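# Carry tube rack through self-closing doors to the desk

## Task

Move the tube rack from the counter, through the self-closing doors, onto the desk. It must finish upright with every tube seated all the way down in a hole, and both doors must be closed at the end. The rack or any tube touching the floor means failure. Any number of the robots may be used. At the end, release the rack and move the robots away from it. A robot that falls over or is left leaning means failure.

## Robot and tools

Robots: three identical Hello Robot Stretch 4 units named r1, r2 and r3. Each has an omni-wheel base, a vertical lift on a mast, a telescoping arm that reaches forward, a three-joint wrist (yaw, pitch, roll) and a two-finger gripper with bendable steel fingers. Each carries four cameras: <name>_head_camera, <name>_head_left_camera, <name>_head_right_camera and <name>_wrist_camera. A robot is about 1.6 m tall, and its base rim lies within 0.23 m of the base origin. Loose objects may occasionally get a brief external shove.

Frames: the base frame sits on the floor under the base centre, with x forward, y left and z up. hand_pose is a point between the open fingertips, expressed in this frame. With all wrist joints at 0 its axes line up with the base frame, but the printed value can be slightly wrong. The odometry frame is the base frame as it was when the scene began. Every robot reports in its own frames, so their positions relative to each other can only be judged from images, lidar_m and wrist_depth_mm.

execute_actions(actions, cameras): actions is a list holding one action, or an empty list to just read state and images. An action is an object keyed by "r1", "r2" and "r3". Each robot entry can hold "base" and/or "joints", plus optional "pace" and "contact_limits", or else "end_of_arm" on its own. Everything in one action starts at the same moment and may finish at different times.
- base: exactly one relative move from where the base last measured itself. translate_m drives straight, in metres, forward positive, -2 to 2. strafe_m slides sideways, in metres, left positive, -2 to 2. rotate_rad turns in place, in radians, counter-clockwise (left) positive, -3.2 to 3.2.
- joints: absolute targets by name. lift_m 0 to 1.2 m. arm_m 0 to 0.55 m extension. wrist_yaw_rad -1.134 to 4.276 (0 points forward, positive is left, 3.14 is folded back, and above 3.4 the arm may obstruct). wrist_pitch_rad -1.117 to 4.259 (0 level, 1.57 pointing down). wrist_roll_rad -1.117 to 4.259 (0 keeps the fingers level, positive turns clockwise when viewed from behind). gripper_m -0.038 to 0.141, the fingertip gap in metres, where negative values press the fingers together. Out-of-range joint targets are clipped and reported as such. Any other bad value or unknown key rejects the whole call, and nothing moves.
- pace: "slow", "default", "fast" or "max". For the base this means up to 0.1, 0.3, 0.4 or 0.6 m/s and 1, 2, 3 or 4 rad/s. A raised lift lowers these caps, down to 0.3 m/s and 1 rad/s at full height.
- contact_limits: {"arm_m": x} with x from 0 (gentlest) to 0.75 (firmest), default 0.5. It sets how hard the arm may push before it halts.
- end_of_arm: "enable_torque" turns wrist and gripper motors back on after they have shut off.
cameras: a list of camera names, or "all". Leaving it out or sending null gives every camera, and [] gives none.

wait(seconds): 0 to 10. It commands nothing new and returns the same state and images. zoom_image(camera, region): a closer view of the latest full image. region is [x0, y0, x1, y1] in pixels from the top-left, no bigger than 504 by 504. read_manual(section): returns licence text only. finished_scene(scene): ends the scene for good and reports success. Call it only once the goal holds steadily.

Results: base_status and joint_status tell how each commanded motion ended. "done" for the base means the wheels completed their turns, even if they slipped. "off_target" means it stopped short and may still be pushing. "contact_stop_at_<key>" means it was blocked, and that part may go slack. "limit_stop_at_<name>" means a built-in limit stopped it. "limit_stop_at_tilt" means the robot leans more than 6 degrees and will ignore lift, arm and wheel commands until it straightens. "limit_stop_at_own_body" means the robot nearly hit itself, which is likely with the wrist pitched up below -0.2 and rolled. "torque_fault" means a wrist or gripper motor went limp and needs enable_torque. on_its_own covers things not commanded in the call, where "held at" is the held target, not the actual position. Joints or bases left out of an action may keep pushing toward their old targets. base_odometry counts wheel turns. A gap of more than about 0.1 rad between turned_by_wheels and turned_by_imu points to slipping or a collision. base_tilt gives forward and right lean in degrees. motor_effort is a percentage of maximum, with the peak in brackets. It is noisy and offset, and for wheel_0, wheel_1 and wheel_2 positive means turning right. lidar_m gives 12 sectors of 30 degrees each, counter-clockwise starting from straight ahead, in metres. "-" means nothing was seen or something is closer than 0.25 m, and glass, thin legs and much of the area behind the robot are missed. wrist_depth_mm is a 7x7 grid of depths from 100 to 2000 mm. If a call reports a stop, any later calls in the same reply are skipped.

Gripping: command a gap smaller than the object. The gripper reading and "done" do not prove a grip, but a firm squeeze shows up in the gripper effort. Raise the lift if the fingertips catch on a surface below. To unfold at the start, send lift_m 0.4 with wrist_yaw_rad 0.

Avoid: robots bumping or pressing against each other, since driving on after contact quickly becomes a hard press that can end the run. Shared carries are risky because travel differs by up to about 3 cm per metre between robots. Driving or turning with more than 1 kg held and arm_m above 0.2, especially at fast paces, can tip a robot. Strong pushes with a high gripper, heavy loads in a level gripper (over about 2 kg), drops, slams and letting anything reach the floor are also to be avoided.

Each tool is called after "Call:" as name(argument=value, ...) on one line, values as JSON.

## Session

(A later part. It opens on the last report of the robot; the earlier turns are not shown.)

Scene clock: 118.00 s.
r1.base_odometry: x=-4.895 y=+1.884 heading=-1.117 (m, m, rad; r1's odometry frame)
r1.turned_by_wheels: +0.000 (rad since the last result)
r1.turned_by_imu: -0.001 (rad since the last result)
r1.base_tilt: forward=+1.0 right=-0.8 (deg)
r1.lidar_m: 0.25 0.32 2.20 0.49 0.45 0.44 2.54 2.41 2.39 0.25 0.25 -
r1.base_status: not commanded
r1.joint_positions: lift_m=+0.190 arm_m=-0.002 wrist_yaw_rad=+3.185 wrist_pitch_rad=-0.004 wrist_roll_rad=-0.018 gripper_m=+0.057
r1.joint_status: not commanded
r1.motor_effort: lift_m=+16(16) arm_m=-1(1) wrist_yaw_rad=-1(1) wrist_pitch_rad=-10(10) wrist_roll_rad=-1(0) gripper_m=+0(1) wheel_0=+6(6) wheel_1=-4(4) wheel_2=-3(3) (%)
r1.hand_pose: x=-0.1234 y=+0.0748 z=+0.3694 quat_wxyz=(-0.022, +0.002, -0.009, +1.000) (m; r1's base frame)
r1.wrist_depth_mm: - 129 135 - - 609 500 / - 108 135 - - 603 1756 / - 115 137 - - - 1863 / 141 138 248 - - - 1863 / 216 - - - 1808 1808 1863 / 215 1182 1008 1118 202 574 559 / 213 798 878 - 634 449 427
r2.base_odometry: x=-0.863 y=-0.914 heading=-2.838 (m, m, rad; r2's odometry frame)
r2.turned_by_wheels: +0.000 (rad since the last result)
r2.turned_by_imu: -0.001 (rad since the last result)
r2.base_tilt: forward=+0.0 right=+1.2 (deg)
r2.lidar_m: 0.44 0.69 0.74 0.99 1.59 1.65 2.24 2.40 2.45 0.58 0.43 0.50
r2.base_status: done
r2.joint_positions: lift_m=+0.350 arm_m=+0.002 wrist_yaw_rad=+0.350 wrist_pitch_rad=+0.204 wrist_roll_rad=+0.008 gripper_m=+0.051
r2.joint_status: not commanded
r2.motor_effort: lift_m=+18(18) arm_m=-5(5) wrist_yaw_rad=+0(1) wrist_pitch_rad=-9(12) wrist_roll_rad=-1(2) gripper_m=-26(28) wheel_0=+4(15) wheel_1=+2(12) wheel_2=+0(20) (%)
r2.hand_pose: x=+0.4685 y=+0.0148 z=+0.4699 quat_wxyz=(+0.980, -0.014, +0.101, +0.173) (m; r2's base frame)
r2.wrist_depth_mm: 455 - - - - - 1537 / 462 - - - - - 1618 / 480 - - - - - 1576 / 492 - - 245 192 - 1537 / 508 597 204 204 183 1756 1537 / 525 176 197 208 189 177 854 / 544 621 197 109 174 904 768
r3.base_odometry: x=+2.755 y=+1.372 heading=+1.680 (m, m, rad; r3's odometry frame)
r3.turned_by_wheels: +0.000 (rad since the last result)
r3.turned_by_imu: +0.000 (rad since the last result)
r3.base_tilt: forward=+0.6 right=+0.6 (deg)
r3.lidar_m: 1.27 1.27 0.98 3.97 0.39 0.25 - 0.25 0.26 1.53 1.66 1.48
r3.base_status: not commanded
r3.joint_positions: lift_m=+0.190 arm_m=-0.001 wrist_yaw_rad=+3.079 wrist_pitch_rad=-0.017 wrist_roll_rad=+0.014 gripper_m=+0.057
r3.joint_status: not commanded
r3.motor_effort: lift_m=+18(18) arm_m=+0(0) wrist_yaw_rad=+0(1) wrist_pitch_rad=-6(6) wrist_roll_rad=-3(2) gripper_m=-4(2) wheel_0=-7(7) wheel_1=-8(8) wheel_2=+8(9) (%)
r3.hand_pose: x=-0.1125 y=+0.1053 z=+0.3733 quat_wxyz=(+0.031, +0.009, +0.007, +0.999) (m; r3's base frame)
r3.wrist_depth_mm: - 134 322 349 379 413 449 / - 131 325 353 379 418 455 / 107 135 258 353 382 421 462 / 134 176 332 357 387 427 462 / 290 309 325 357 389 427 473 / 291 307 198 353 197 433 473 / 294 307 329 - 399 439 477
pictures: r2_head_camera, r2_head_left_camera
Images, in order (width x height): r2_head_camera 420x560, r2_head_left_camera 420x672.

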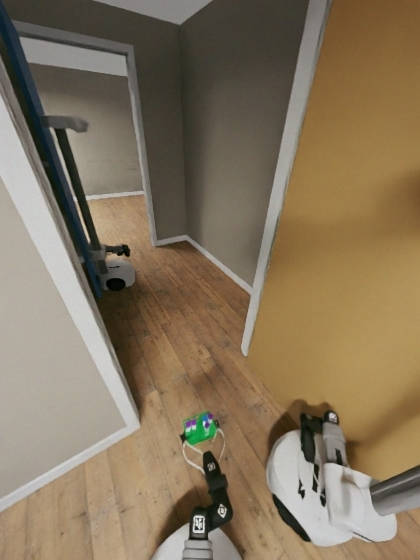

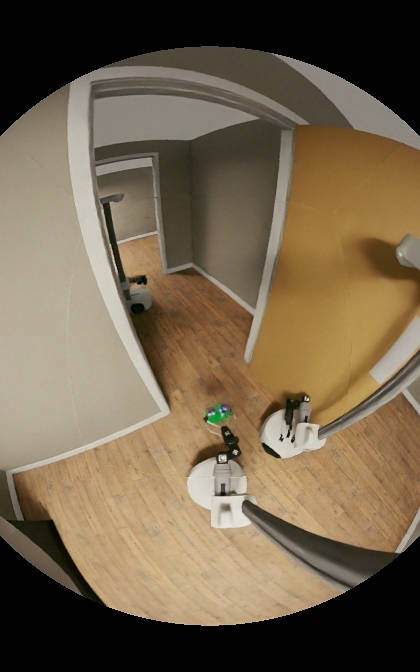

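Call:
execute_actions(actions=[{"r2":{"base":{"rotate_rad":0.1},"pace":"fast"}}], cameras=[])

Call:
execute_actions(actions=[{"r2":{"base":{"translate_m":2.0},"pace":"max"}}], cameras=[])

Call:
execute_actions(actions=[{"r2":{"base":{"rotate_rad":0.74}},"r1":{"base":{"strafe_m":0.12}}}], cameras=["r2_head_camera","r2_head_left_camera"])

Scene clock: 126.17 s.
r1.base_odometry: x=-4.895 y=+1.884 heading=-1.117 (m, m, rad; r1's odometry frame)
r1.turned_by_wheels: +0.000 (rad since the last result)
r1.turned_by_imu: -0.001 (rad since the last result)
r1.base_tilt: forward=+1.0 right=-0.7 (deg)
r1.lidar_m: 0.25 0.33 2.20 0.52 0.44 0.45 2.52 2.43 2.39 0.25 0.25 -
r1.base_status: not commanded
r1.joint_positions: lift_m=+0.190 arm_m=-0.002 wrist_yaw_rad=+3.185 wrist_pitch_rad=-0.004 wrist_roll_rad=-0.018 gripper_m=+0.057
r1.joint_status: not commanded
r1.motor_effort: lift_m=+16(16) arm_m=-1(1) wrist_yaw_rad=-1(1) wrist_pitch_rad=-10(13) wrist_roll_rad=+0(0) gripper_m=-3(2) wheel_0=+7(6) wheel_1=-4(4) wheel_2=-3(3) (%)
r1.hand_pose: x=-0.1234 y=+0.0748 z=+0.3694 quat_wxyz=(-0.022, +0.002, -0.009, +1.000) (m; r1's base frame)
r1.wrist_depth_mm: - 129 135 - - 603 535 / - 108 135 - - 597 1808 / - 115 137 - - - 1863 / 141 138 248 - - - 1863 / 217 - - - 1808 1808 1863 / 215 1182 1008 1118 202 574 559 / 213 798 878 - 615 452 427
r2.base_odometry: x=-0.863 y=-0.914 heading=-2.739 (m, m, rad; r2's odometry frame)
r2.turned_by_wheels: +0.099 (rad since the last result)
r2.turned_by_imu: +0.100 (rad since the last result)
r2.base_tilt: forward=-0.1 right=+1.2 (deg)
r2.lidar_m: 0.44 0.70 0.76 1.08 1.60 1.72 2.47 2.40 2.52 0.50 0.42 0.90
r2.base_status: done
r2.joint_positions: lift_m=+0.350 arm_m=+0.002 wrist_yaw_rad=+0.350 wrist_pitch_rad=+0.204 wrist_roll_rad=+0.008 gripper_m=+0.051
r2.joint_status: not commanded
r2.motor_effort: lift_m=+18(18) arm_m=-5(5) wrist_yaw_rad=-1(2) wrist_pitch_rad=-13(11) wrist_roll_rad=-2(2) gripper_m=-26(28) wheel_0=-4(9) wheel_1=-1(6) wheel_2=-5(10) (%)
r2.hand_pose: x=+0.4685 y=+0.0148 z=+0.4699 quat_wxyz=(+0.980, -0.014, +0.101, +0.173) (m; r2's base frame)
r2.wrist_depth_mm: 469 466 - - - - 1756 / 484 480 - - - - 1808 / 492 500 - - - - 1808 / 512 508 - - 192 - 1708 / 530 535 205 202 183 1708 1661 / 544 176 198 207 189 178 1182 / 559 564 196 110 174 891 854
r3.base_odometry: x=+2.755 y=+1.372 heading=+1.680 (m, m, rad; r3's odometry frame)
r3.turned_by_wheels: +0.000 (rad since the last result)
r3.turned_by_imu: +0.000 (rad since the last result)
r3.base_tilt: forward=+0.6 right=+0.7 (deg)
r3.lidar_m: 1.27 1.28 0.98 3.98 0.40 0.25 - 0.25 0.25 1.52 1.68 1.49
r3.base_status: not commanded
r3.joint_positions: lift_m=+0.190 arm_m=-0.001 wrist_yaw_rad=+3.079 wrist_pitch_rad=-0.017 wrist_roll_rad=+0.014 gripper_m=+0.057
r3.joint_status: not commanded
r3.motor_effort: lift_m=+18(18) arm_m=+0(0) wrist_yaw_rad=+2(2) wrist_pitch_rad=-6(6) wrist_roll_rad=-3(3) gripper_m=-2(2) wheel_0=-7(7) wheel_1=-8(8) wheel_2=+8(8) (%)
r3.hand_pose: x=-0.1125 y=+0.1053 z=+0.3733 quat_wxyz=(+0.031, +0.009, +0.007, +0.999) (m; r3's base frame)
r3.wrist_depth_mm: - 134 325 349 379 415 449 / - 131 327 351 382 421 455 / 107 136 258 353 382 421 459 / 133 176 332 357 387 427 459 / 289 309 327 359 389 427 469 / 290 306 197 355 197 433 473 / 293 306 330 - 399 436 473
pictures: none
No camera images: the call's "cameras" was empty. Leave "cameras" out to get every camera's image.

Scene clock: 131.27 s.
r1.base_odometry: x=-4.895 y=+1.884 heading=-1.117 (m, m, rad; r1's odometry frame)
r1.turned_by_wheels: +0.000 (rad since the last result)
r1.turned_by_imu: -0.001 (rad since the last result)
r1.base_tilt: forward=+1.0 right=-0.8 (deg)
r1.lidar_m: 0.25 0.35 1.62 0.96 1.27 2.25 2.53 2.43 2.39 0.25 0.25 -
r1.base_status: not commanded
r1.joint_positions: lift_m=+0.190 arm_m=-0.002 wrist_yaw_rad=+3.185 wrist_pitch_rad=-0.004 wrist_roll_rad=-0.018 gripper_m=+0.057
r1.joint_status: not commanded
r1.motor_effort: lift_m=+16(16) arm_m=+0(1) wrist_yaw_rad=-1(1) wrist_pitch_rad=-10(10) wrist_roll_rad=+1(1) gripper_m=-2(5) wheel_0=+7(6) wheel_1=-4(4) wheel_2=-3(3) (%)
r1.hand_pose: x=-0.1234 y=+0.0748 z=+0.3694 quat_wxyz=(-0.022, +0.002, -0.009, +1.000) (m; r1's base frame)
r1.wrist_depth_mm: - 129 135 - - - - / - 108 135 - - - - / - 115 137 - - - 1863 / 141 138 247 - - - 1921 / 217 - - - - - 1808 / 215 1160 1008 1098 202 1160 1138 / 213 798 878 - 866 788 831
r2.base_odometry: x=-2.702 y=-1.699 heading=-2.738 (m, m, rad; r2's odometry frame)
r2.turned_by_wheels: +0.000 (rad since the last result)
r2.turned_by_imu: -0.008 (rad since the last result)
r2.base_tilt: forward=-0.2 right=+1.2 (deg)
r2.lidar_m: 0.42 1.27 0.72 0.71 1.51 1.28 1.37 0.89 0.79 0.58 0.55 0.58
r2.base_status: done
r2.joint_positions: lift_m=+0.350 arm_m=+0.002 wrist_yaw_rad=+0.350 wrist_pitch_rad=+0.204 wrist_roll_rad=+0.008 gripper_m=+0.051
r2.joint_status: not commanded
r2.motor_effort: lift_m=+18(19) arm_m=-5(5) wrist_yaw_rad=-1(0) wrist_pitch_rad=-9(12) wrist_roll_rad=-1(1) gripper_m=-29(25) wheel_0=+5(14) wheel_1=+1(8) wheel_2=+1(19) (%)
r2.hand_pose: x=+0.4685 y=+0.0148 z=+0.4699 quat_wxyz=(+0.980, -0.014, +0.101, +0.173) (m; r2's base frame)
r2.wrist_depth_mm: - - 1042 1042 1078 723 530 / - - 1078 1078 1078 732 539 / - - 1098 1098 1078 741 525 / - - 1138 245 193 732 525 / 1537 1618 205 202 183 683 521 / 1098 176 197 208 190 177 521 / 842 878 197 109 174 647 488
r3.base_odometry: x=+2.755 y=+1.372 heading=+1.680 (m, m, rad; r3's odometry frame)
r3.turned_by_wheels: +0.000 (rad since the last result)
r3.turned_by_imu: +0.000 (rad since the last result)
r3.base_tilt: forward=+0.7 right=+0.4 (deg)
r3.lidar_m: 0.83 1.28 1.00 3.97 0.40 0.25 - 0.25 0.25 1.54 1.65 0.72
r3.base_status: not commanded
r3.joint_positions: lift_m=+0.190 arm_m=-0.001 wrist_yaw_rad=+3.079 wrist_pitch_rad=-0.017 wrist_roll_rad=+0.014 gripper_m=+0.057
r3.joint_status: not commanded
r3.motor_effort: lift_m=+18(18) arm_m=+0(0) wrist_yaw_rad=+0(2) wrist_pitch_rad=-6(5) wrist_roll_rad=-2(2) gripper_m=-5(3) wheel_0=-7(7) wheel_1=-8(8) wheel_2=+9(9) (%)
r3.hand_pose: x=-0.1125 y=+0.1053 z=+0.3733 quat_wxyz=(+0.031, +0.009, +0.007, +0.999) (m; r3's base frame)
r3.wrist_depth_mm: - 134 324 351 379 415 449 / - 131 327 349 384 418 449 / 106 136 259 353 384 421 459 / 134 176 329 355 384 427 462 / 290 309 327 359 389 430 469 / 291 306 196 355 196 433 477 / 291 309 330 - 397 436 473
pictures: none
No camera images: the call's "cameras" was empty. Leave "cameras" out to get every camera's image.

Scene clock: 132.83 s.
r1.base_odometry: x=-4.787 y=+1.937 heading=-1.117 (m, m, rad; r1's odometry frame)
r1.turned_by_wheels: +0.000 (rad since the last result)
r1.turned_by_imu: -0.001 (rad since the last result)
r1.base_tilt: forward=+1.0 right=-0.7 (deg)
r1.lidar_m: 0.25 0.41 1.65 0.85 1.13 2.17 2.45 2.51 2.48 0.25 - -
r1.base_status: done
r1.joint_positions: lift_m=+0.190 arm_m=-0.002 wrist_yaw_rad=+3.185 wrist_pitch_rad=-0.004 wrist_roll_rad=-0.018 gripper_m=+0.057
r1.joint_status: not commanded
r1.motor_effort: lift_m=+16(16) arm_m=-1(1) wrist_yaw_rad=-1(1) wrist_pitch_rad=-9(8) wrist_roll_rad=-1(1) gripper_m=-2(2) wheel_0=+0(14) wheel_1=+0(12) wheel_2=-4(1) (%)
r1.hand_pose: x=-0.1234 y=+0.0748 z=+0.3694 quat_wxyz=(-0.022, +0.002, -0.009, +1.000) (m; r1's base frame)
r1.wrist_depth_mm: - 129 135 - - - - / - 108 135 - - - - / - 115 137 - - - 1863 / 141 138 248 - - - 1863 / 216 - - - - - 1808 / 215 1182 1025 1098 202 1160 1118 / 213 798 878 - 878 788 831
r2.base_odometry: x=-2.702 y=-1.699 heading=-2.000 (m, m, rad; r2's odometry frame)
r2.turned_by_wheels: +0.739 (rad since the last result)
r2.turned_by_imu: +0.728 (rad since the last result)
r2.base_tilt: forward=-0.3 right=+1.0 (deg)
r2.lidar_m: 0.45 0.70 0.77 1.49 1.30 0.93 0.90 0.66 0.54 0.55 0.64 1.14
r2.base_status: done
r2.joint_positions: lift_m=+0.350 arm_m=+0.002 wrist_yaw_rad=+0.350 wrist_pitch_rad=+0.204 wrist_roll_rad=+0.008 gripper_m=+0.051
r2.joint_status: not commanded
r2.motor_effort: lift_m=+19(19) arm_m=-5(5) wrist_yaw_rad=-1(1) wrist_pitch_rad=-11(11) wrist_roll_rad=+1(0) gripper_m=-27(26) wheel_0=-6(12) wheel_1=-5(5) wheel_2=-4(10) (%)
r2.hand_pose: x=+0.4685 y=+0.0148 z=+0.4699 quat_wxyz=(+0.980, -0.014, +0.101, +0.173) (m; r2's base frame)
r2.wrist_depth_mm: 715 878 1060 1430 - - - / 732 891 1078 - - - - / 723 842 1078 - - - - / 691 585 627 244 191 - - / 768 854 206 202 183 1661 1464 / 691 176 196 208 190 177 904 / 559 580 197 110 174 891 854
r3.base_odometry: x=+2.755 y=+1.372 heading=+1.680 (m, m, rad; r3's odometry frame)
r3.turned_by_wheels: +0.000 (rad since the last result)
r3.turned_by_imu: +0.000 (rad since the last result)
r3.base_tilt: forward=+0.6 right=+0.5 (deg)
r3.lidar_m: 0.52 1.27 0.99 3.96 0.38 0.25 - 0.25 0.25 1.51 1.66 0.71
r3.base_status: not commanded
r3.joint_positions: lift_m=+0.190 arm_m=-0.001 wrist_yaw_rad=+3.079 wrist_pitch_rad=-0.017 wrist_roll_rad=+0.014 gripper_m=+0.057
r3.joint_status: not commanded
r3.motor_effort: lift_m=+18(18) arm_m=+0(0) wrist_yaw_rad=+1(2) wrist_pitch_rad=-6(6) wrist_roll_rad=-3(2) gripper_m=-3(2) wheel_0=-7(7) wheel_1=-8(8) wheel_2=+8(8) (%)
r3.hand_pose: x=-0.1125 y=+0.1053 z=+0.3733 quat_wxyz=(+0.031, +0.009, +0.007, +0.999) (m; r3's base frame)
r3.wrist_depth_mm: - 135 324 349 379 418 445 / - 131 327 351 379 418 455 / 106 136 257 351 382 424 459 / 134 177 332 355 387 424 466 / 290 310 327 359 389 430 466 / 290 306 196 355 196 433 473 / 293 309 327 - 399 436 477
pictures: r2_head_camera, r2_head_left_camera
Images, in order (width x height): r2_head_camera 420x560, r2_head_left_camera 420x672.

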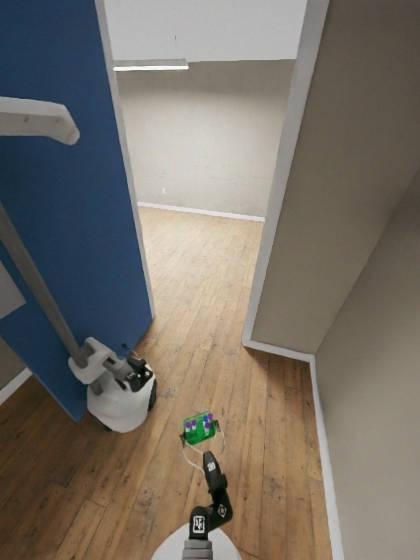

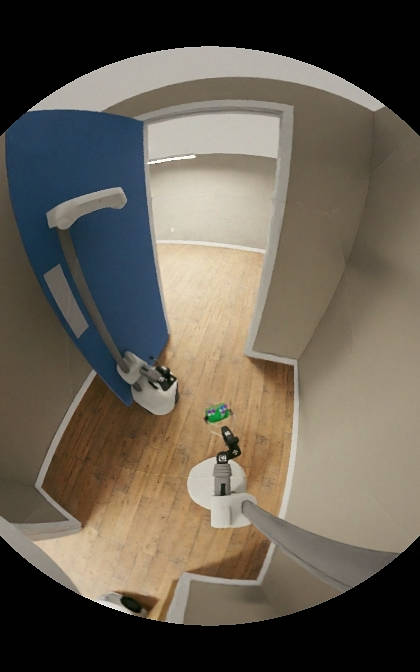

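Call:
execute_actions(actions=[{"r2":{"base":{"translate_m":2.0},"pace":"max"},"r1":{"base":{"strafe_m":0.4},"pace":"slow"}}], cameras=[])

Call:
execute_actions(actions=[{"r2":{"base":{"rotate_rad":1.1}},"r1":{"base":{"rotate_rad":-0.7}},"r3":{"base":{"translate_m":0.1}}}], cameras=["r2_head_camera"])

Scene clock: 142.43 s.
r1.base_odometry: x=-4.427 y=+2.112 heading=-1.117 (m, m, rad; r1's odometry frame)
r1.turned_by_wheels: +0.000 (rad since the last result)
r1.turned_by_imu: -0.001 (rad since the last result)
r1.base_tilt: forward=+1.0 right=-0.7 (deg)
r1.lidar_m: 0.44 2.03 1.73 0.45 0.60 1.92 2.16 2.98 0.25 - 0.25 0.25
r1.base_status: done
r1.joint_positions: lift_m=+0.190 arm_m=-0.002 wrist_yaw_rad=+3.185 wrist_pitch_rad=-0.004 wrist_roll_rad=-0.018 gripper_m=+0.057
r1.joint_status: not commanded
r1.motor_effort: lift_m=+16(16) arm_m=-1(1) wrist_yaw_rad=-1(1) wrist_pitch_rad=-9(8) wrist_roll_rad=+0(1) gripper_m=-1(4) wheel_0=+4(6) wheel_1=-1(9) wheel_2=+0(2) (%)
r1.hand_pose: x=-0.1234 y=+0.0748 z=+0.3694 quat_wxyz=(-0.022, +0.002, -0.009, +1.000) (m; r1's base frame)
r1.wrist_depth_mm: - 129 135 - - - - / - 108 135 - - 1921 - / - 115 137 - - 1921 - / 141 138 247 - - 1921 - / 216 - - - - 1808 1921 / 215 1182 1025 1098 202 1182 1118 / 213 788 878 - 878 798 831
r2.base_odometry: x=-3.533 y=-3.518 heading=-1.999 (m, m, rad; r2's odometry frame)
r2.turned_by_wheels: +0.000 (rad since the last result)
r2.turned_by_imu: -0.006 (rad since the last result)
r2.base_tilt: forward=-0.1 right=+1.3 (deg)
r2.lidar_m: 0.42 2.19 1.89 1.06 0.66 0.77 1.36 0.67 0.98 2.08 2.40 2.62
r2.base_status: done
r2.joint_positions: lift_m=+0.350 arm_m=+0.002 wrist_yaw_rad=+0.350 wrist_pitch_rad=+0.204 wrist_roll_rad=+0.008 gripper_m=+0.051
r2.joint_status: not commanded
r2.motor_effort: lift_m=+19(18) arm_m=-5(5) wrist_yaw_rad=-2(1) wrist_pitch_rad=-8(9) wrist_roll_rad=-2(0) gripper_m=-25(28) wheel_0=+4(14) wheel_1=+2(6) wheel_2=-2(20) (%)
r2.hand_pose: x=+0.4685 y=+0.0148 z=+0.4699 quat_wxyz=(+0.980, -0.014, +0.101, +0.173) (m; r2's base frame)
r2.wrist_depth_mm: 1756 - - - - - 1921 / - - - - - - 1983 / - - - - - - 1921 / - - - - 193 - - / 1576 1618 205 201 183 1708 1756 / 1098 176 197 208 189 177 1160 / 854 866 196 109 173 878 854
r3.base_odometry: x=+2.755 y=+1.372 heading=+1.680 (m, m, rad; r3's odometry frame)
r3.turned_by_wheels: +0.000 (rad since the last result)
r3.turned_by_imu: +0.000 (rad since the last result)
r3.base_tilt: forward=+0.6 right=+0.4 (deg)
r3.lidar_m: 1.27 1.28 0.97 1.15 0.38 0.25 - 0.25 0.25 1.52 1.66 1.48
r3.base_status: not commanded
r3.joint_positions: lift_m=+0.190 arm_m=-0.001 wrist_yaw_rad=+3.079 wrist_pitch_rad=-0.017 wrist_roll_rad=+0.014 gripper_m=+0.057
r3.joint_status: not commanded
r3.motor_effort: lift_m=+18(18) arm_m=+0(0) wrist_yaw_rad=+1(2) wrist_pitch_rad=-6(6) wrist_roll_rad=-1(1) gripper_m=-4(2) wheel_0=-7(7) wheel_1=-8(8) wheel_2=+9(8) (%)
r3.hand_pose: x=-0.1125 y=+0.1053 z=+0.3733 quat_wxyz=(+0.031, +0.009, +0.007, +0.999) (m; r3's base frame)
r3.wrist_depth_mm: - 134 325 349 382 415 452 / - 131 325 351 379 418 452 / 107 135 257 353 384 424 459 / 134 176 330 357 387 424 466 / 290 309 325 359 389 430 469 / 291 307 197 353 196 430 469 / 294 307 329 - 397 442 473
pictures: none
No camera images: the call's "cameras" was empty. Leave "cameras" out to get every camera's image.

Scene clock: 144.20 s.
r1.base_odometry: x=-4.427 y=+2.113 heading=-1.816 (m, m, rad; r1's odometry frame)
r1.turned_by_wheels: -0.699 (rad since the last result)
r1.turned_by_imu: -0.703 (rad since the last result)
r1.base_tilt: forward=+1.0 right=-0.7 (deg)
r1.lidar_m: 0.25 0.33 1.65 1.74 0.46 0.45 1.41 2.01 2.80 0.26 0.25 -
r1.base_status: done
r1.joint_positions: lift_m=+0.190 arm_m=-0.002 wrist_yaw_rad=+3.185 wrist_pitch_rad=-0.004 wrist_roll_rad=-0.018 gripper_m=+0.057
r1.joint_status: not commanded
r1.motor_effort: lift_m=+16(16) arm_m=+0(1) wrist_yaw_rad=-1(1) wrist_pitch_rad=-9(9) wrist_roll_rad=-3(0) gripper_m=-2(5) wheel_0=+14(16) wheel_1=+1(8) wheel_2=+1(16) (%)
r1.hand_pose: x=-0.1234 y=+0.0748 z=+0.3694 quat_wxyz=(-0.022, +0.002, -0.009, +1.000) (m; r1's base frame)
r1.wrist_depth_mm: - 129 135 - 1308 564 418 / - 108 135 - 1336 574 421 / - 115 137 - 1336 580 424 / 141 138 248 - 1366 580 427 / 216 - - - 991 580 430 / 215 1160 1008 1138 202 569 436 / 213 788 878 - 842 473 439
r2.base_odometry: x=-3.533 y=-3.518 heading=-0.900 (m, m, rad; r2's odometry frame)
r2.turned_by_wheels: +1.099 (rad since the last result)
r2.turned_by_imu: +1.082 (rad since the last result)
r2.base_tilt: forward=-0.2 right=+1.0 (deg)
r2.lidar_m: 0.43 0.95 0.66 0.83 1.29 0.70 1.11 2.09 2.48 2.61 2.62 2.09
r2.base_status: done
r2.joint_positions: lift_m=+0.350 arm_m=+0.002 wrist_yaw_rad=+0.350 wrist_pitch_rad=+0.204 wrist_roll_rad=+0.008 gripper_m=+0.051
r2.joint_status: not commanded
r2.motor_effort: lift_m=+19(19) arm_m=-5(5) wrist_yaw_rad=-1(0) wrist_pitch_rad=-9(11) wrist_roll_rad=+1(0) gripper_m=-27(27) wheel_0=-6(12) wheel_1=-4(6) wheel_2=-5(9) (%)
r2.hand_pose: x=+0.4685 y=+0.0148 z=+0.4699 quat_wxyz=(+0.980, -0.014, +0.101, +0.173) (m; r2's base frame)
r2.wrist_depth_mm: 691 931 1499 - - - 1863 / 707 946 1464 - - - - / 715 960 1430 - - - - / 715 991 1255 244 190 - - / 723 991 205 203 178 1661 1808 / 750 176 196 209 190 176 1229 / 707 891 197 110 173 904 842
r3.base_odometry: x=+2.744 y=+1.471 heading=+1.681 (m, m, rad; r3's odometry frame)
r3.turned_by_wheels: +0.000 (rad since the last result)
r3.turned_by_imu: +0.000 (rad since the last result)
r3.base_tilt: forward=+0.6 right=+0.4 (deg)
r3.lidar_m: 1.18 1.17 0.95 1.15 0.50 0.25 0.25 0.98 0.25 1.51 1.60 1.36
r3.base_status: done
r3.joint_positions: lift_m=+0.190 arm_m=-0.001 wrist_yaw_rad=+3.079 wrist_pitch_rad=-0.017 wrist_roll_rad=+0.014 gripper_m=+0.057
r3.joint_status: not commanded
r3.motor_effort: lift_m=+18(18) arm_m=+0(0) wrist_yaw_rad=+2(1) wrist_pitch_rad=-6(6) wrist_roll_rad=-1(1) gripper_m=-2(2) wheel_0=+4(9) wheel_1=+0(10) wheel_2=+1(13) (%)
r3.hand_pose: x=-0.1125 y=+0.1053 z=+0.3733 quat_wxyz=(+0.031, +0.009, +0.007, +0.999) (m; r3's base frame)
r3.wrist_depth_mm: - 134 334 377 424 496 559 / - 131 338 379 430 492 574 / 107 135 258 379 430 496 574 / 133 176 342 384 433 500 580 / 283 312 338 387 436 508 591 / 286 306 198 375 196 512 603 / 289 309 338 - 455 525 609
pictures: r2_head_camera
Images, in order (width x height): r2_head_camera 420x560.

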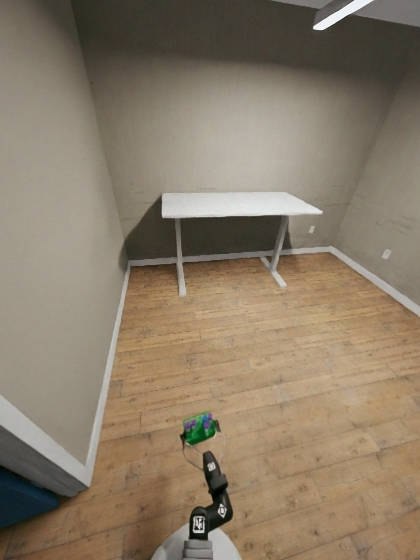

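Call:
execute_actions(actions=[{"r2":{"base":{"translate_m":1.25},"joints":{"lift_m":0.98,"wrist_yaw_rad":0},"pace":"max"},"r1":{"base":{"strafe_m":0.28},"pace":"slow"},"r3":{"base":{"strafe_m":0.5}}}], cameras=["r2_wrist_camera"])

Scene clock: 151.73 s.
r1.base_odometry: x=-4.155 y=+2.045 heading=-1.816 (m, m, rad; r1's odometry frame)
r1.turned_by_wheels: +0.000 (rad since the last result)
r1.turned_by_imu: -0.001 (rad since the last result)
r1.base_tilt: forward=+1.0 right=-0.7 (deg)
r1.lidar_m: 0.26 0.59 1.65 1.62 1.28 0.32 0.32 2.02 0.31 0.25 - 0.25
r1.base_status: done
r1.joint_positions: lift_m=+0.190 arm_m=-0.002 wrist_yaw_rad=+3.185 wrist_pitch_rad=-0.004 wrist_roll_rad=-0.018 gripper_m=+0.057
r1.joint_status: not commanded
r1.motor_effort: lift_m=+16(16) arm_m=-1(1) wrist_yaw_rad=-2(1) wrist_pitch_rad=-10(10) wrist_roll_rad=+0(1) gripper_m=-3(4) wheel_0=+5(8) wheel_1=-1(10) wheel_2=-4(3) (%)
r1.hand_pose: x=-0.1234 y=+0.0748 z=+0.3694 quat_wxyz=(-0.022, +0.002, -0.009, +1.000) (m; r1's base frame)
r1.wrist_depth_mm: - 129 135 430 427 991 976 / - 109 135 433 430 1008 976 / - 115 137 439 436 991 991 / 141 138 247 442 439 1008 991 / 217 - - 445 439 1025 991 / 215 1182 1008 442 202 1025 1008 / 213 798 878 - 449 788 831
r2.base_odometry: x=-2.756 y=-4.497 heading=-0.900 (m, m, rad; r2's odometry frame)
r2.turned_by_wheels: +0.000 (rad since the last result)
r2.turned_by_imu: -0.003 (rad since the last result)
r2.base_tilt: forward=-0.1 right=+1.2 (deg)
r2.lidar_m: 0.40 0.64 0.91 0.77 0.78 0.92 1.88 3.31 2.67 2.32 1.18 0.44
r2.base_status: done
r2.joint_positions: lift_m=+0.980 arm_m=+0.002 wrist_yaw_rad=+0.000 wrist_pitch_rad=+0.204 wrist_roll_rad=+0.008 gripper_m=+0.051
r2.joint_status: all done
r2.motor_effort: lift_m=+22(26) arm_m=-5(5) wrist_yaw_rad=-1(8) wrist_pitch_rad=-10(12) wrist_roll_rad=+0(1) gripper_m=-25(25) wheel_0=+6(12) wheel_1=+1(1) wheel_2=-1(21) (%)
r2.hand_pose: x=+0.4556 y=-0.0874 z=+1.0997 quat_wxyz=(+0.995, +0.004, +0.102, +0.000) (m; r2's base frame)
r2.wrist_depth_mm: 1060 1078 1160 1205 1229 1281 1308 / 1098 1118 1182 1205 1281 1336 1397 / 1118 1160 1182 1255 1308 1397 1430 / 1138 1160 1098 1118 191 1397 1464 / 683 699 205 200 179 750 759 / 473 176 196 207 190 176 591 / 1255 917 198 109 174 1576 1008
r3.base_odometry: x=+2.247 y=+1.417 heading=+1.681 (m, m, rad; r3's odometry frame)
r3.turned_by_wheels: +0.000 (rad since the last result)
r3.turned_by_imu: +0.000 (rad since the last result)
r3.base_tilt: forward=+0.6 right=+0.6 (deg)
r3.lidar_m: 1.04 0.53 0.53 3.50 3.50 0.42 0.25 - 0.25 0.25 0.40 1.20
r3.base_status: done
r3.joint_positions: lift_m=+0.190 arm_m=-0.001 wrist_yaw_rad=+3.079 wrist_pitch_rad=-0.017 wrist_roll_rad=+0.014 gripper_m=+0.057
r3.joint_status: not commanded
r3.motor_effort: lift_m=+18(18) arm_m=+0(0) wrist_yaw_rad=+2(0) wrist_pitch_rad=-6(6) wrist_roll_rad=-3(3) gripper_m=-4(4) wheel_0=+5(12) wheel_1=-11(13) wheel_2=+8(11) (%)
r3.hand_pose: x=-0.1125 y=+0.1053 z=+0.3733 quat_wxyz=(+0.031, +0.009, +0.007, +0.999) (m; r3's base frame)
r3.wrist_depth_mm: - 134 421 549 - - - / - 131 430 559 - - - / 107 136 258 564 - - - / 134 176 436 569 - - - / 296 351 410 574 1430 - - / 294 342 196 535 197 1205 1205 / 301 343 413 - 891 798 854
pictures: r2_wrist_camera
Images, in order (width x height): r2_wrist_camera 616x392.

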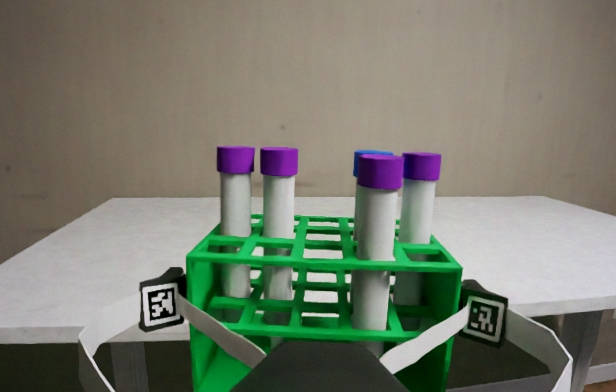

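The desk height matches scene 1 (touchdown near lift 0.875).

Call:
execute_actions(actions=[{"r2":{"joints":{"lift_m":0.905,"arm_m":0.4}},"r1":{"base":{"strafe_m":0.16},"pace":"slow"},"r3":{"base":{"strafe_m":0.25}}}], cameras=[])

Scene clock: 156.67 s.
r1.base_odometry: x=-4.000 y=+2.006 heading=-1.816 (m, m, rad; r1's odometry frame)
r1.turned_by_wheels: +0.000 (rad since the last result)
r1.turned_by_imu: -0.001 (rad since the last result)
r1.base_tilt: forward=+1.0 right=-0.8 (deg)
r1.lidar_m: 0.40 1.21 1.66 1.76 1.30 0.94 0.29 0.31 0.25 0.25 - 0.25
r1.base_status: done
r1.joint_positions: lift_m=+0.190 arm_m=-0.002 wrist_yaw_rad=+3.185 wrist_pitch_rad=-0.004 wrist_roll_rad=-0.018 gripper_m=+0.057
r1.joint_status: not commanded
r1.motor_effort: lift_m=+16(16) arm_m=-1(1) wrist_yaw_rad=-1(1) wrist_pitch_rad=-7(8) wrist_roll_rad=+0(1) gripper_m=-4(4) wheel_0=+10(7) wheel_1=-4(7) wheel_2=-6(8) (%)
r1.hand_pose: x=-0.1234 y=+0.0748 z=+0.3694 quat_wxyz=(-0.022, +0.002, -0.009, +1.000) (m; r1's base frame)
r1.wrist_depth_mm: - 129 135 1008 991 991 976 / - 108 135 1008 1008 1008 976 / - 115 137 1025 1025 991 1008 / 141 138 248 1042 1025 1008 991 / 216 - 449 1042 1025 1008 991 / 215 1182 439 469 202 1008 1008 / 213 798 459 - 878 798 831
r2.base_odometry: x=-2.756 y=-4.497 heading=-0.900 (m, m, rad; r2's odometry frame)
r2.turned_by_wheels: +0.000 (rad since the last result)
r2.turned_by_imu: +0.002 (rad since the last result)
r2.base_tilt: forward=-0.1 right=+1.1 (deg)
r2.lidar_m: 0.64 0.64 0.88 0.77 0.76 0.92 1.90 3.31 2.65 2.34 1.17 0.71
r2.base_status: not commanded
r2.joint_positions: lift_m=+0.905 arm_m=+0.399 wrist_yaw_rad=+0.000 wrist_pitch_rad=+0.204 wrist_roll_rad=+0.008 gripper_m=+0.051
r2.joint_status: all done
r2.motor_effort: lift_m=+17(22) arm_m=+5(4) wrist_yaw_rad=-2(0) wrist_pitch_rad=-9(10) wrist_roll_rad=+0(0) gripper_m=-27(24) wheel_0=+6(6) wheel_1=+0(1) wheel_2=-1(1) (%)
r2.hand_pose: x=+0.8525 y=-0.0874 z=+1.0251 quat_wxyz=(+0.995, +0.004, +0.102, +0.000) (m; r2's base frame)
r2.wrist_depth_mm: 715 741 768 798 842 878 904 / 741 759 788 831 866 917 917 / 759 788 820 842 878 946 976 / 778 809 647 759 189 931 991 / 466 473 204 201 178 517 517 / 329 176 197 208 189 175 353 / 249 258 198 110 174 266 200
r3.base_odometry: x=+1.997 y=+1.389 heading=+1.681 (m, m, rad; r3's odometry frame)
r3.turned_by_wheels: +0.000 (rad since the last result)
r3.turned_by_imu: +0.000 (rad since the last result)
r3.base_tilt: forward=+0.5 right=+0.4 (deg)
r3.lidar_m: 0.41 0.39 2.35 3.27 3.27 1.37 0.41 0.25 0.25 0.25 0.25 0.44
r3.base_status: done
r3.joint_positions: lift_m=+0.190 arm_m=-0.001 wrist_yaw_rad=+3.079 wrist_pitch_rad=-0.017 wrist_roll_rad=+0.014 gripper_m=+0.057
r3.joint_status: not commanded
r3.motor_effort: lift_m=+18(18) arm_m=+0(0) wrist_yaw_rad=+2(1) wrist_pitch_rad=-6(6) wrist_roll_rad=-1(2) gripper_m=-2(4) wheel_0=+12(11) wheel_1=-19(17) wheel_2=+5(4) (%)
r3.hand_pose: x=-0.1125 y=+0.1053 z=+0.3733 quat_wxyz=(+0.031, +0.009, +0.007, +0.999) (m; r3's base frame)
r3.wrist_depth_mm: - 134 615 - - - - / - 131 627 - - - - / 107 135 258 - - - - / 133 177 627 - - - - / 364 496 609 1921 1397 - - / 364 473 196 1205 196 1205 1229 / 375 473 615 - 878 820 854
pictures: none
No camera images: the call's "cameras" was empty. Leave "cameras" out to get every camera's image.

Call:
execute_actions(actions=[{"r2":{"joints":{"lift_m":0.875},"pace":"slow"},"r1":{"base":{"strafe_m":0.1}},"r3":{"base":{"strafe_m":0.15}}}], cameras=[])

Call:
execute_actions(actions=[{"r2":{"joints":{"gripper_m":0.141}},"r1":{"base":{"strafe_m":0.08},"pace":"slow"},"r3":{"base":{"strafe_m":0.1},"pace":"slow"}}], cameras=["r2_wrist_camera"])

Scene clock: 162.67 s.
r1.base_odometry: x=-3.903 y=+1.982 heading=-1.816 (m, m, rad; r1's odometry frame)
r1.turned_by_wheels: +0.000 (rad since the last result)
r1.turned_by_imu: -0.001 (rad since the last result)
r1.base_tilt: forward=+1.0 right=-0.7 (deg)
r1.lidar_m: 0.55 1.20 1.67 1.94 1.30 0.94 0.33 0.32 0.25 - 0.25 0.27
r1.base_status: done
r1.joint_positions: lift_m=+0.190 arm_m=-0.002 wrist_yaw_rad=+3.185 wrist_pitch_rad=-0.004 wrist_roll_rad=-0.018 gripper_m=+0.057
r1.joint_status: not commanded
r1.motor_effort: lift_m=+16(16) arm_m=-1(1) wrist_yaw_rad=-1(1) wrist_pitch_rad=-9(11) wrist_roll_rad=+1(0) gripper_m=-2(3) wheel_0=-3(8) wheel_1=+1(10) wheel_2=-2(4) (%)
r1.hand_pose: x=-0.1234 y=+0.0748 z=+0.3694 quat_wxyz=(-0.022, +0.002, -0.009, +1.000) (m; r1's base frame)
r1.wrist_depth_mm: - 129 135 1008 991 991 976 / - 109 136 1008 1008 991 991 / - 115 137 1025 1025 1008 991 / 141 138 247 1042 1025 1008 991 / 216 455 459 1025 1042 1008 1008 / 215 459 455 1042 202 1008 1008 / 213 462 462 - 866 798 820
r2.base_odometry: x=-2.756 y=-4.497 heading=-0.900 (m, m, rad; r2's odometry frame)
r2.turned_by_wheels: +0.000 (rad since the last result)
r2.turned_by_imu: +0.002 (rad since the last result)
r2.base_tilt: forward=+0.0 right=+1.3 (deg)
r2.lidar_m: 0.63 0.65 0.89 0.77 0.77 0.92 1.36 3.31 2.67 2.34 1.17 0.73
r2.base_status: not commanded
r2.joint_positions: lift_m=+0.875 arm_m=+0.399 wrist_yaw_rad=+0.000 wrist_pitch_rad=+0.204 wrist_roll_rad=+0.008 gripper_m=+0.051
r2.joint_status: all done
r2.motor_effort: lift_m=+17(16) arm_m=+5(5) wrist_yaw_rad=-2(1) wrist_pitch_rad=-11(10) wrist_roll_rad=+0(2) gripper_m=-25(23) wheel_0=+6(6) wheel_1=+1(1) wheel_2=-1(1) (%)
r2.hand_pose: x=+0.8525 y=-0.0874 z=+0.9951 quat_wxyz=(+0.995, +0.004, +0.102, +0.000) (m; r2's base frame)
r2.wrist_depth_mm: 715 741 768 809 842 866 917 / 750 768 788 831 866 904 946 / 759 798 820 842 866 931 976 / 654 676 535 621 192 759 788 / 382 394 204 201 178 427 427 / 271 176 197 207 190 176 290 / 206 214 197 110 174 222 -
r3.base_odometry: x=+1.848 y=+1.373 heading=+1.681 (m, m, rad; r3's odometry frame)
r3.turned_by_wheels: +0.000 (rad since the last result)
r3.turned_by_imu: +0.000 (rad since the last result)
r3.base_tilt: forward=+0.6 right=+0.5 (deg)
r3.lidar_m: 0.35 1.98 2.33 3.13 3.11 1.34 1.32 0.32 0.25 - 0.25 0.30
r3.base_status: done
r3.joint_positions: lift_m=+0.190 arm_m=-0.001 wrist_yaw_rad=+3.079 wrist_pitch_rad=-0.017 wrist_roll_rad=+0.014 gripper_m=+0.057
r3.joint_status: not commanded
r3.motor_effort: lift_m=+18(18) arm_m=+0(0) wrist_yaw_rad=+1(2) wrist_pitch_rad=-6(6) wrist_roll_rad=-3(2) gripper_m=-4(3) wheel_0=-4(12) wheel_1=+3(15) wheel_2=+1(3) (%)
r3.hand_pose: x=-0.1125 y=+0.1053 z=+0.3733 quat_wxyz=(+0.031, +0.009, +0.007, +0.999) (m; r3's base frame)
r3.wrist_depth_mm: - 134 - - - - - / - 132 - - - - - / 107 136 257 - - - - / 134 176 - - - - - / 496 627 - 1618 1708 - - / 496 609 197 1182 198 1205 1205 / 512 603 842 - 891 809 854
pictures: none
No camera images: the call's "cameras" was empty. Leave "cameras" out to get every camera's image.

Scene clock: 164.80 s.
r1.base_odometry: x=-3.825 y=+1.963 heading=-1.816 (m, m, rad; r1's odometry frame)
r1.turned_by_wheels: +0.000 (rad since the last result)
r1.turned_by_imu: +0.000 (rad since the last result)
r1.base_tilt: forward=+1.0 right=-0.8 (deg)
r1.lidar_m: 0.60 1.22 1.65 1.97 1.31 0.93 0.61 0.31 0.25 - 0.25 0.31
r1.base_status: done
r1.joint_positions: lift_m=+0.190 arm_m=-0.002 wrist_yaw_rad=+3.185 wrist_pitch_rad=-0.004 wrist_roll_rad=-0.018 gripper_m=+0.057
r1.joint_status: not commanded
r1.motor_effort: lift_m=+16(16) arm_m=-1(0) wrist_yaw_rad=-1(1) wrist_pitch_rad=-8(8) wrist_roll_rad=-1(0) gripper_m=-1(2) wheel_0=-4(9) wheel_1=+4(10) wheel_2=+0(0) (%)
r1.hand_pose: x=-0.1234 y=+0.0748 z=+0.3694 quat_wxyz=(-0.022, +0.002, -0.009, +1.000) (m; r1's base frame)
r1.wrist_depth_mm: - 129 135 1008 1008 991 976 / - 109 135 1025 1008 991 991 / - 115 137 1025 1008 991 991 / 141 138 247 1025 1025 1025 991 / 217 459 691 1042 1025 1025 1008 / 215 462 621 1042 202 1008 1008 / 213 452 699 - 854 798 831
r2.base_odometry: x=-2.756 y=-4.497 heading=-0.900 (m, m, rad; r2's odometry frame)
r2.turned_by_wheels: +0.000 (rad since the last result)
r2.turned_by_imu: +0.001 (rad since the last result)
r2.base_tilt: forward=-0.2 right=+1.1 (deg)
r2.lidar_m: 0.62 0.64 0.91 0.77 0.78 0.93 1.31 3.31 2.68 2.33 1.19 0.72
r2.base_status: not commanded
r2.joint_positions: lift_m=+0.875 arm_m=+0.399 wrist_yaw_rad=+0.000 wrist_pitch_rad=+0.203 wrist_roll_rad=+0.008 gripper_m=+0.141
r2.joint_status: all done
r2.motor_effort: lift_m=+17(17) arm_m=+5(6) wrist_yaw_rad=+0(1) wrist_pitch_rad=-10(10) wrist_roll_rad=-1(0) gripper_m=+0(21) wheel_0=+6(6) wheel_1=+1(1) wheel_2=-1(1) (%)
r2.hand_pose: x=+0.8526 y=-0.0874 z=+0.9953 quat_wxyz=(+0.995, +0.004, +0.101, +0.000) (m; r2's base frame)
r2.wrist_depth_mm: 715 750 778 798 831 878 917 / 741 759 798 831 854 904 931 / 768 778 820 866 891 931 960 / 654 683 603 268 217 768 809 / 387 397 228 231 216 430 433 / 271 260 220 223 202 211 294 / 213 215 216 110 216 223 227
r3.base_odometry: x=+1.749 y=+1.362 heading=+1.681 (m, m, rad; r3's odometry frame)
r3.turned_by_wheels: +0.000 (rad since the last result)
r3.turned_by_imu: +0.000 (rad since the last result)
r3.base_tilt: forward=+0.8 right=+0.5 (deg)
r3.lidar_m: 0.35 1.96 2.27 3.02 3.03 1.34 1.30 0.42 0.26 0.25 0.25 0.29
r3.base_status: done
r3.joint_positions: lift_m=+0.190 arm_m=-0.001 wrist_yaw_rad=+3.079 wrist_pitch_rad=-0.017 wrist_roll_rad=+0.014 gripper_m=+0.057
r3.joint_status: not commanded
r3.motor_effort: lift_m=+18(18) arm_m=+0(0) wrist_yaw_rad=+1(2) wrist_pitch_rad=-5(6) wrist_roll_rad=-2(3) gripper_m=-2(2) wheel_0=-5(11) wheel_1=+7(10) wheel_2=-1(0) (%)
r3.hand_pose: x=-0.1125 y=+0.1053 z=+0.3733 quat_wxyz=(+0.031, +0.009, +0.007, +0.999) (m; r3's base frame)
r3.wrist_depth_mm: - 134 - - - - - / - 131 - - - - - / 107 136 257 - - - - / 134 177 - - - - - / 591 1366 - 1397 - - - / 585 931 196 1205 196 1205 1182 / 603 741 842 - 866 809 866
pictures: r2_wrist_camera
Images, in order (width x height): r2_wrist_camera 616x392.

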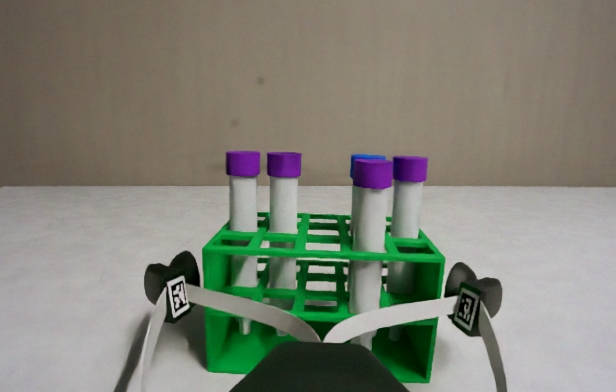

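Call:
execute_actions(actions=[{"r2":{"joints":{"arm_m":0.003},"base":{"translate_m":-0.12},"pace":"fast"},"r1":{"base":{"strafe_m":0.27},"pace":"max"},"r3":{"base":{"strafe_m":0.3},"pace":"max"}}], cameras=["r2_wrist_camera","r1_head_left_camera","r3_head_right_camera"])

Call:
zoom_image(camera="r2_wrist_camera", region=[230,90,410,230])

Scene clock: 171.60 s.
r1.base_odometry: x=-3.563 y=+1.897 heading=-1.816 (m, m, rad; r1's odometry frame)
r1.turned_by_wheels: +0.000 (rad since the last result)
r1.turned_by_imu: -0.001 (rad since the last result)
r1.base_tilt: forward=+1.0 right=-0.8 (deg)
r1.lidar_m: 1.16 1.20 1.68 1.79 1.29 0.93 0.89 0.58 0.49 0.46 0.50 0.69
r1.base_status: done
r1.joint_positions: lift_m=+0.190 arm_m=-0.002 wrist_yaw_rad=+3.185 wrist_pitch_rad=-0.004 wrist_roll_rad=-0.018 gripper_m=+0.057
r1.joint_status: not commanded
r1.motor_effort: lift_m=+16(16) arm_m=-1(1) wrist_yaw_rad=-1(1) wrist_pitch_rad=-9(10) wrist_roll_rad=+1(0) gripper_m=-4(0) wheel_0=+3(16) wheel_1=-2(15) wheel_2=+0(1) (%)
r1.hand_pose: x=-0.1234 y=+0.0748 z=+0.3694 quat_wxyz=(-0.022, +0.002, -0.009, +1.000) (m; r1's base frame)
r1.wrist_depth_mm: - 129 135 991 1008 991 976 / - 108 135 1025 1008 991 991 / - 115 137 1025 1008 991 976 / 141 138 248 1025 1025 1008 991 / 216 960 1042 1042 1025 1008 991 / 215 891 1008 1025 202 1008 991 / 213 759 878 - 866 788 831
r2.base_odometry: x=-2.831 y=-4.403 heading=-0.900 (m, m, rad; r2's odometry frame)
r2.turned_by_wheels: +0.000 (rad since the last result)
r2.turned_by_imu: +0.003 (rad since the last result)
r2.base_tilt: forward=-0.1 right=+1.3 (deg)
r2.lidar_m: 0.74 0.75 0.86 0.75 0.75 0.92 1.15 3.20 2.69 2.35 1.42 0.85
r2.base_status: done
r2.joint_positions: lift_m=+0.875 arm_m=+0.004 wrist_yaw_rad=+0.000 wrist_pitch_rad=+0.203 wrist_roll_rad=+0.008 gripper_m=+0.141
r2.joint_status: all done
r2.motor_effort: lift_m=+18(17) arm_m=-6(6) wrist_yaw_rad=+1(1) wrist_pitch_rad=-8(9) wrist_roll_rad=+0(2) gripper_m=+0(2) wheel_0=-6(12) wheel_1=-1(8) wheel_2=+4(17) (%)
r2.hand_pose: x=+0.4574 y=-0.0875 z=+0.9954 quat_wxyz=(+0.995, +0.004, +0.101, +0.000) (m; r2's base frame)
r2.wrist_depth_mm: 1138 1205 1229 1255 1336 1397 1464 / 1182 1229 1281 1366 1430 1464 1537 / 1229 1281 1336 1397 1464 1464 1618 / 683 699 723 723 768 788 831 / 1308 960 1397 1464 1537 1661 1138 / 1336 1366 1430 1499 1537 211 1160 / 1366 1366 1464 109 1661 1708 1255
r3.base_odometry: x=+1.451 y=+1.329 heading=+1.681 (m, m, rad; r3's odometry frame)
r3.turned_by_wheels: +0.000 (rad since the last result)
r3.turned_by_imu: +0.000 (rad since the last result)
r3.base_tilt: forward=+0.6 right=+0.4 (deg)
r3.lidar_m: 0.81 1.88 2.19 2.74 2.74 2.83 1.15 0.78 0.55 0.45 0.47 0.47
r3.base_status: done
r3.joint_positions: lift_m=+0.190 arm_m=-0.001 wrist_yaw_rad=+3.079 wrist_pitch_rad=-0.017 wrist_roll_rad=+0.014 gripper_m=+0.057
r3.joint_status: not commanded
r3.motor_effort: lift_m=+18(18) arm_m=+0(0) wrist_yaw_rad=+1(1) wrist_pitch_rad=-6(6) wrist_roll_rad=-1(1) gripper_m=-2(4) wheel_0=+0(17) wheel_1=+1(18) wheel_2=+0(0) (%)
r3.hand_pose: x=-0.1125 y=+0.1053 z=+0.3733 quat_wxyz=(+0.031, +0.009, +0.007, +0.999) (m; r3's base frame)
r3.wrist_depth_mm: - 135 - - - - - / - 131 - - - - - / 107 136 257 - - - - / 133 177 - - - - - / 1308 1863 1308 1708 - - - / 1060 1098 196 1205 197 1182 1205 / 788 768 854 - 878 809 854
pictures: r1_head_left_camera, r2_wrist_camera, r3_head_right_camera
Images, in order (width x height): r1_head_left_camera 420x672, r2_wrist_camera 616x392, r3_head_right_camera 420x672.

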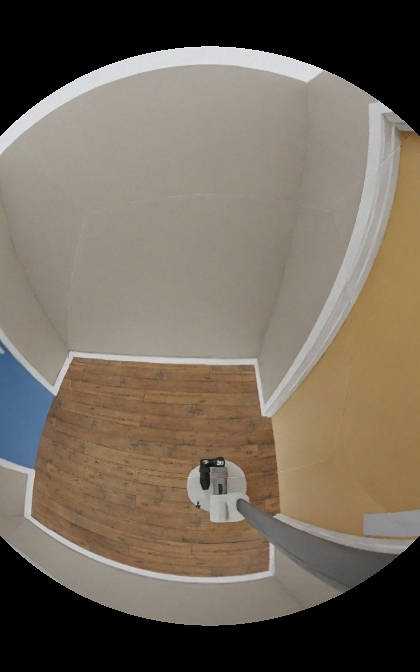

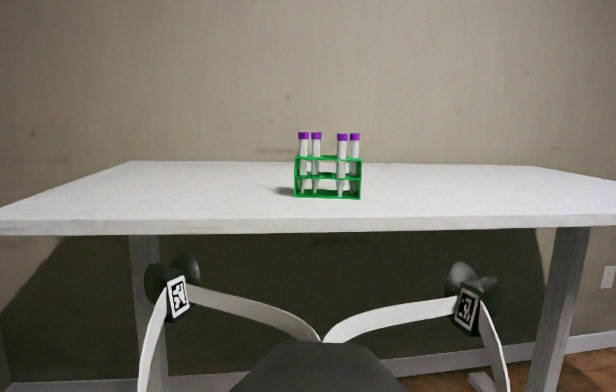

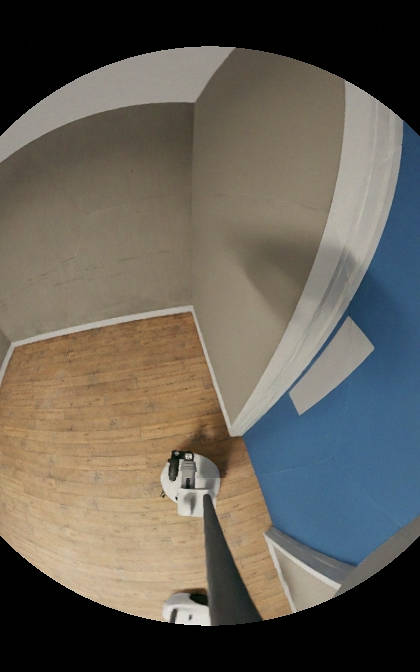

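Region (230, 90, 410, 230) of r2_wrist_camera's 616x392 image, scaled by 2.800.

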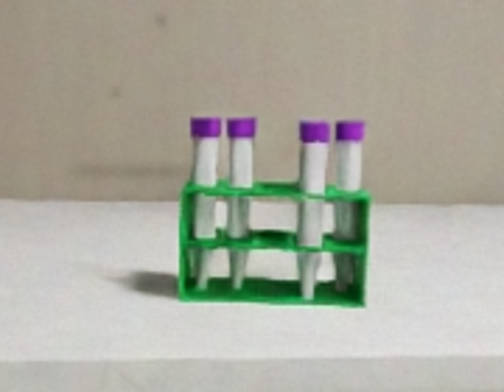

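Call:
finished_scene(scene=2)

The scene is finished: the task was done.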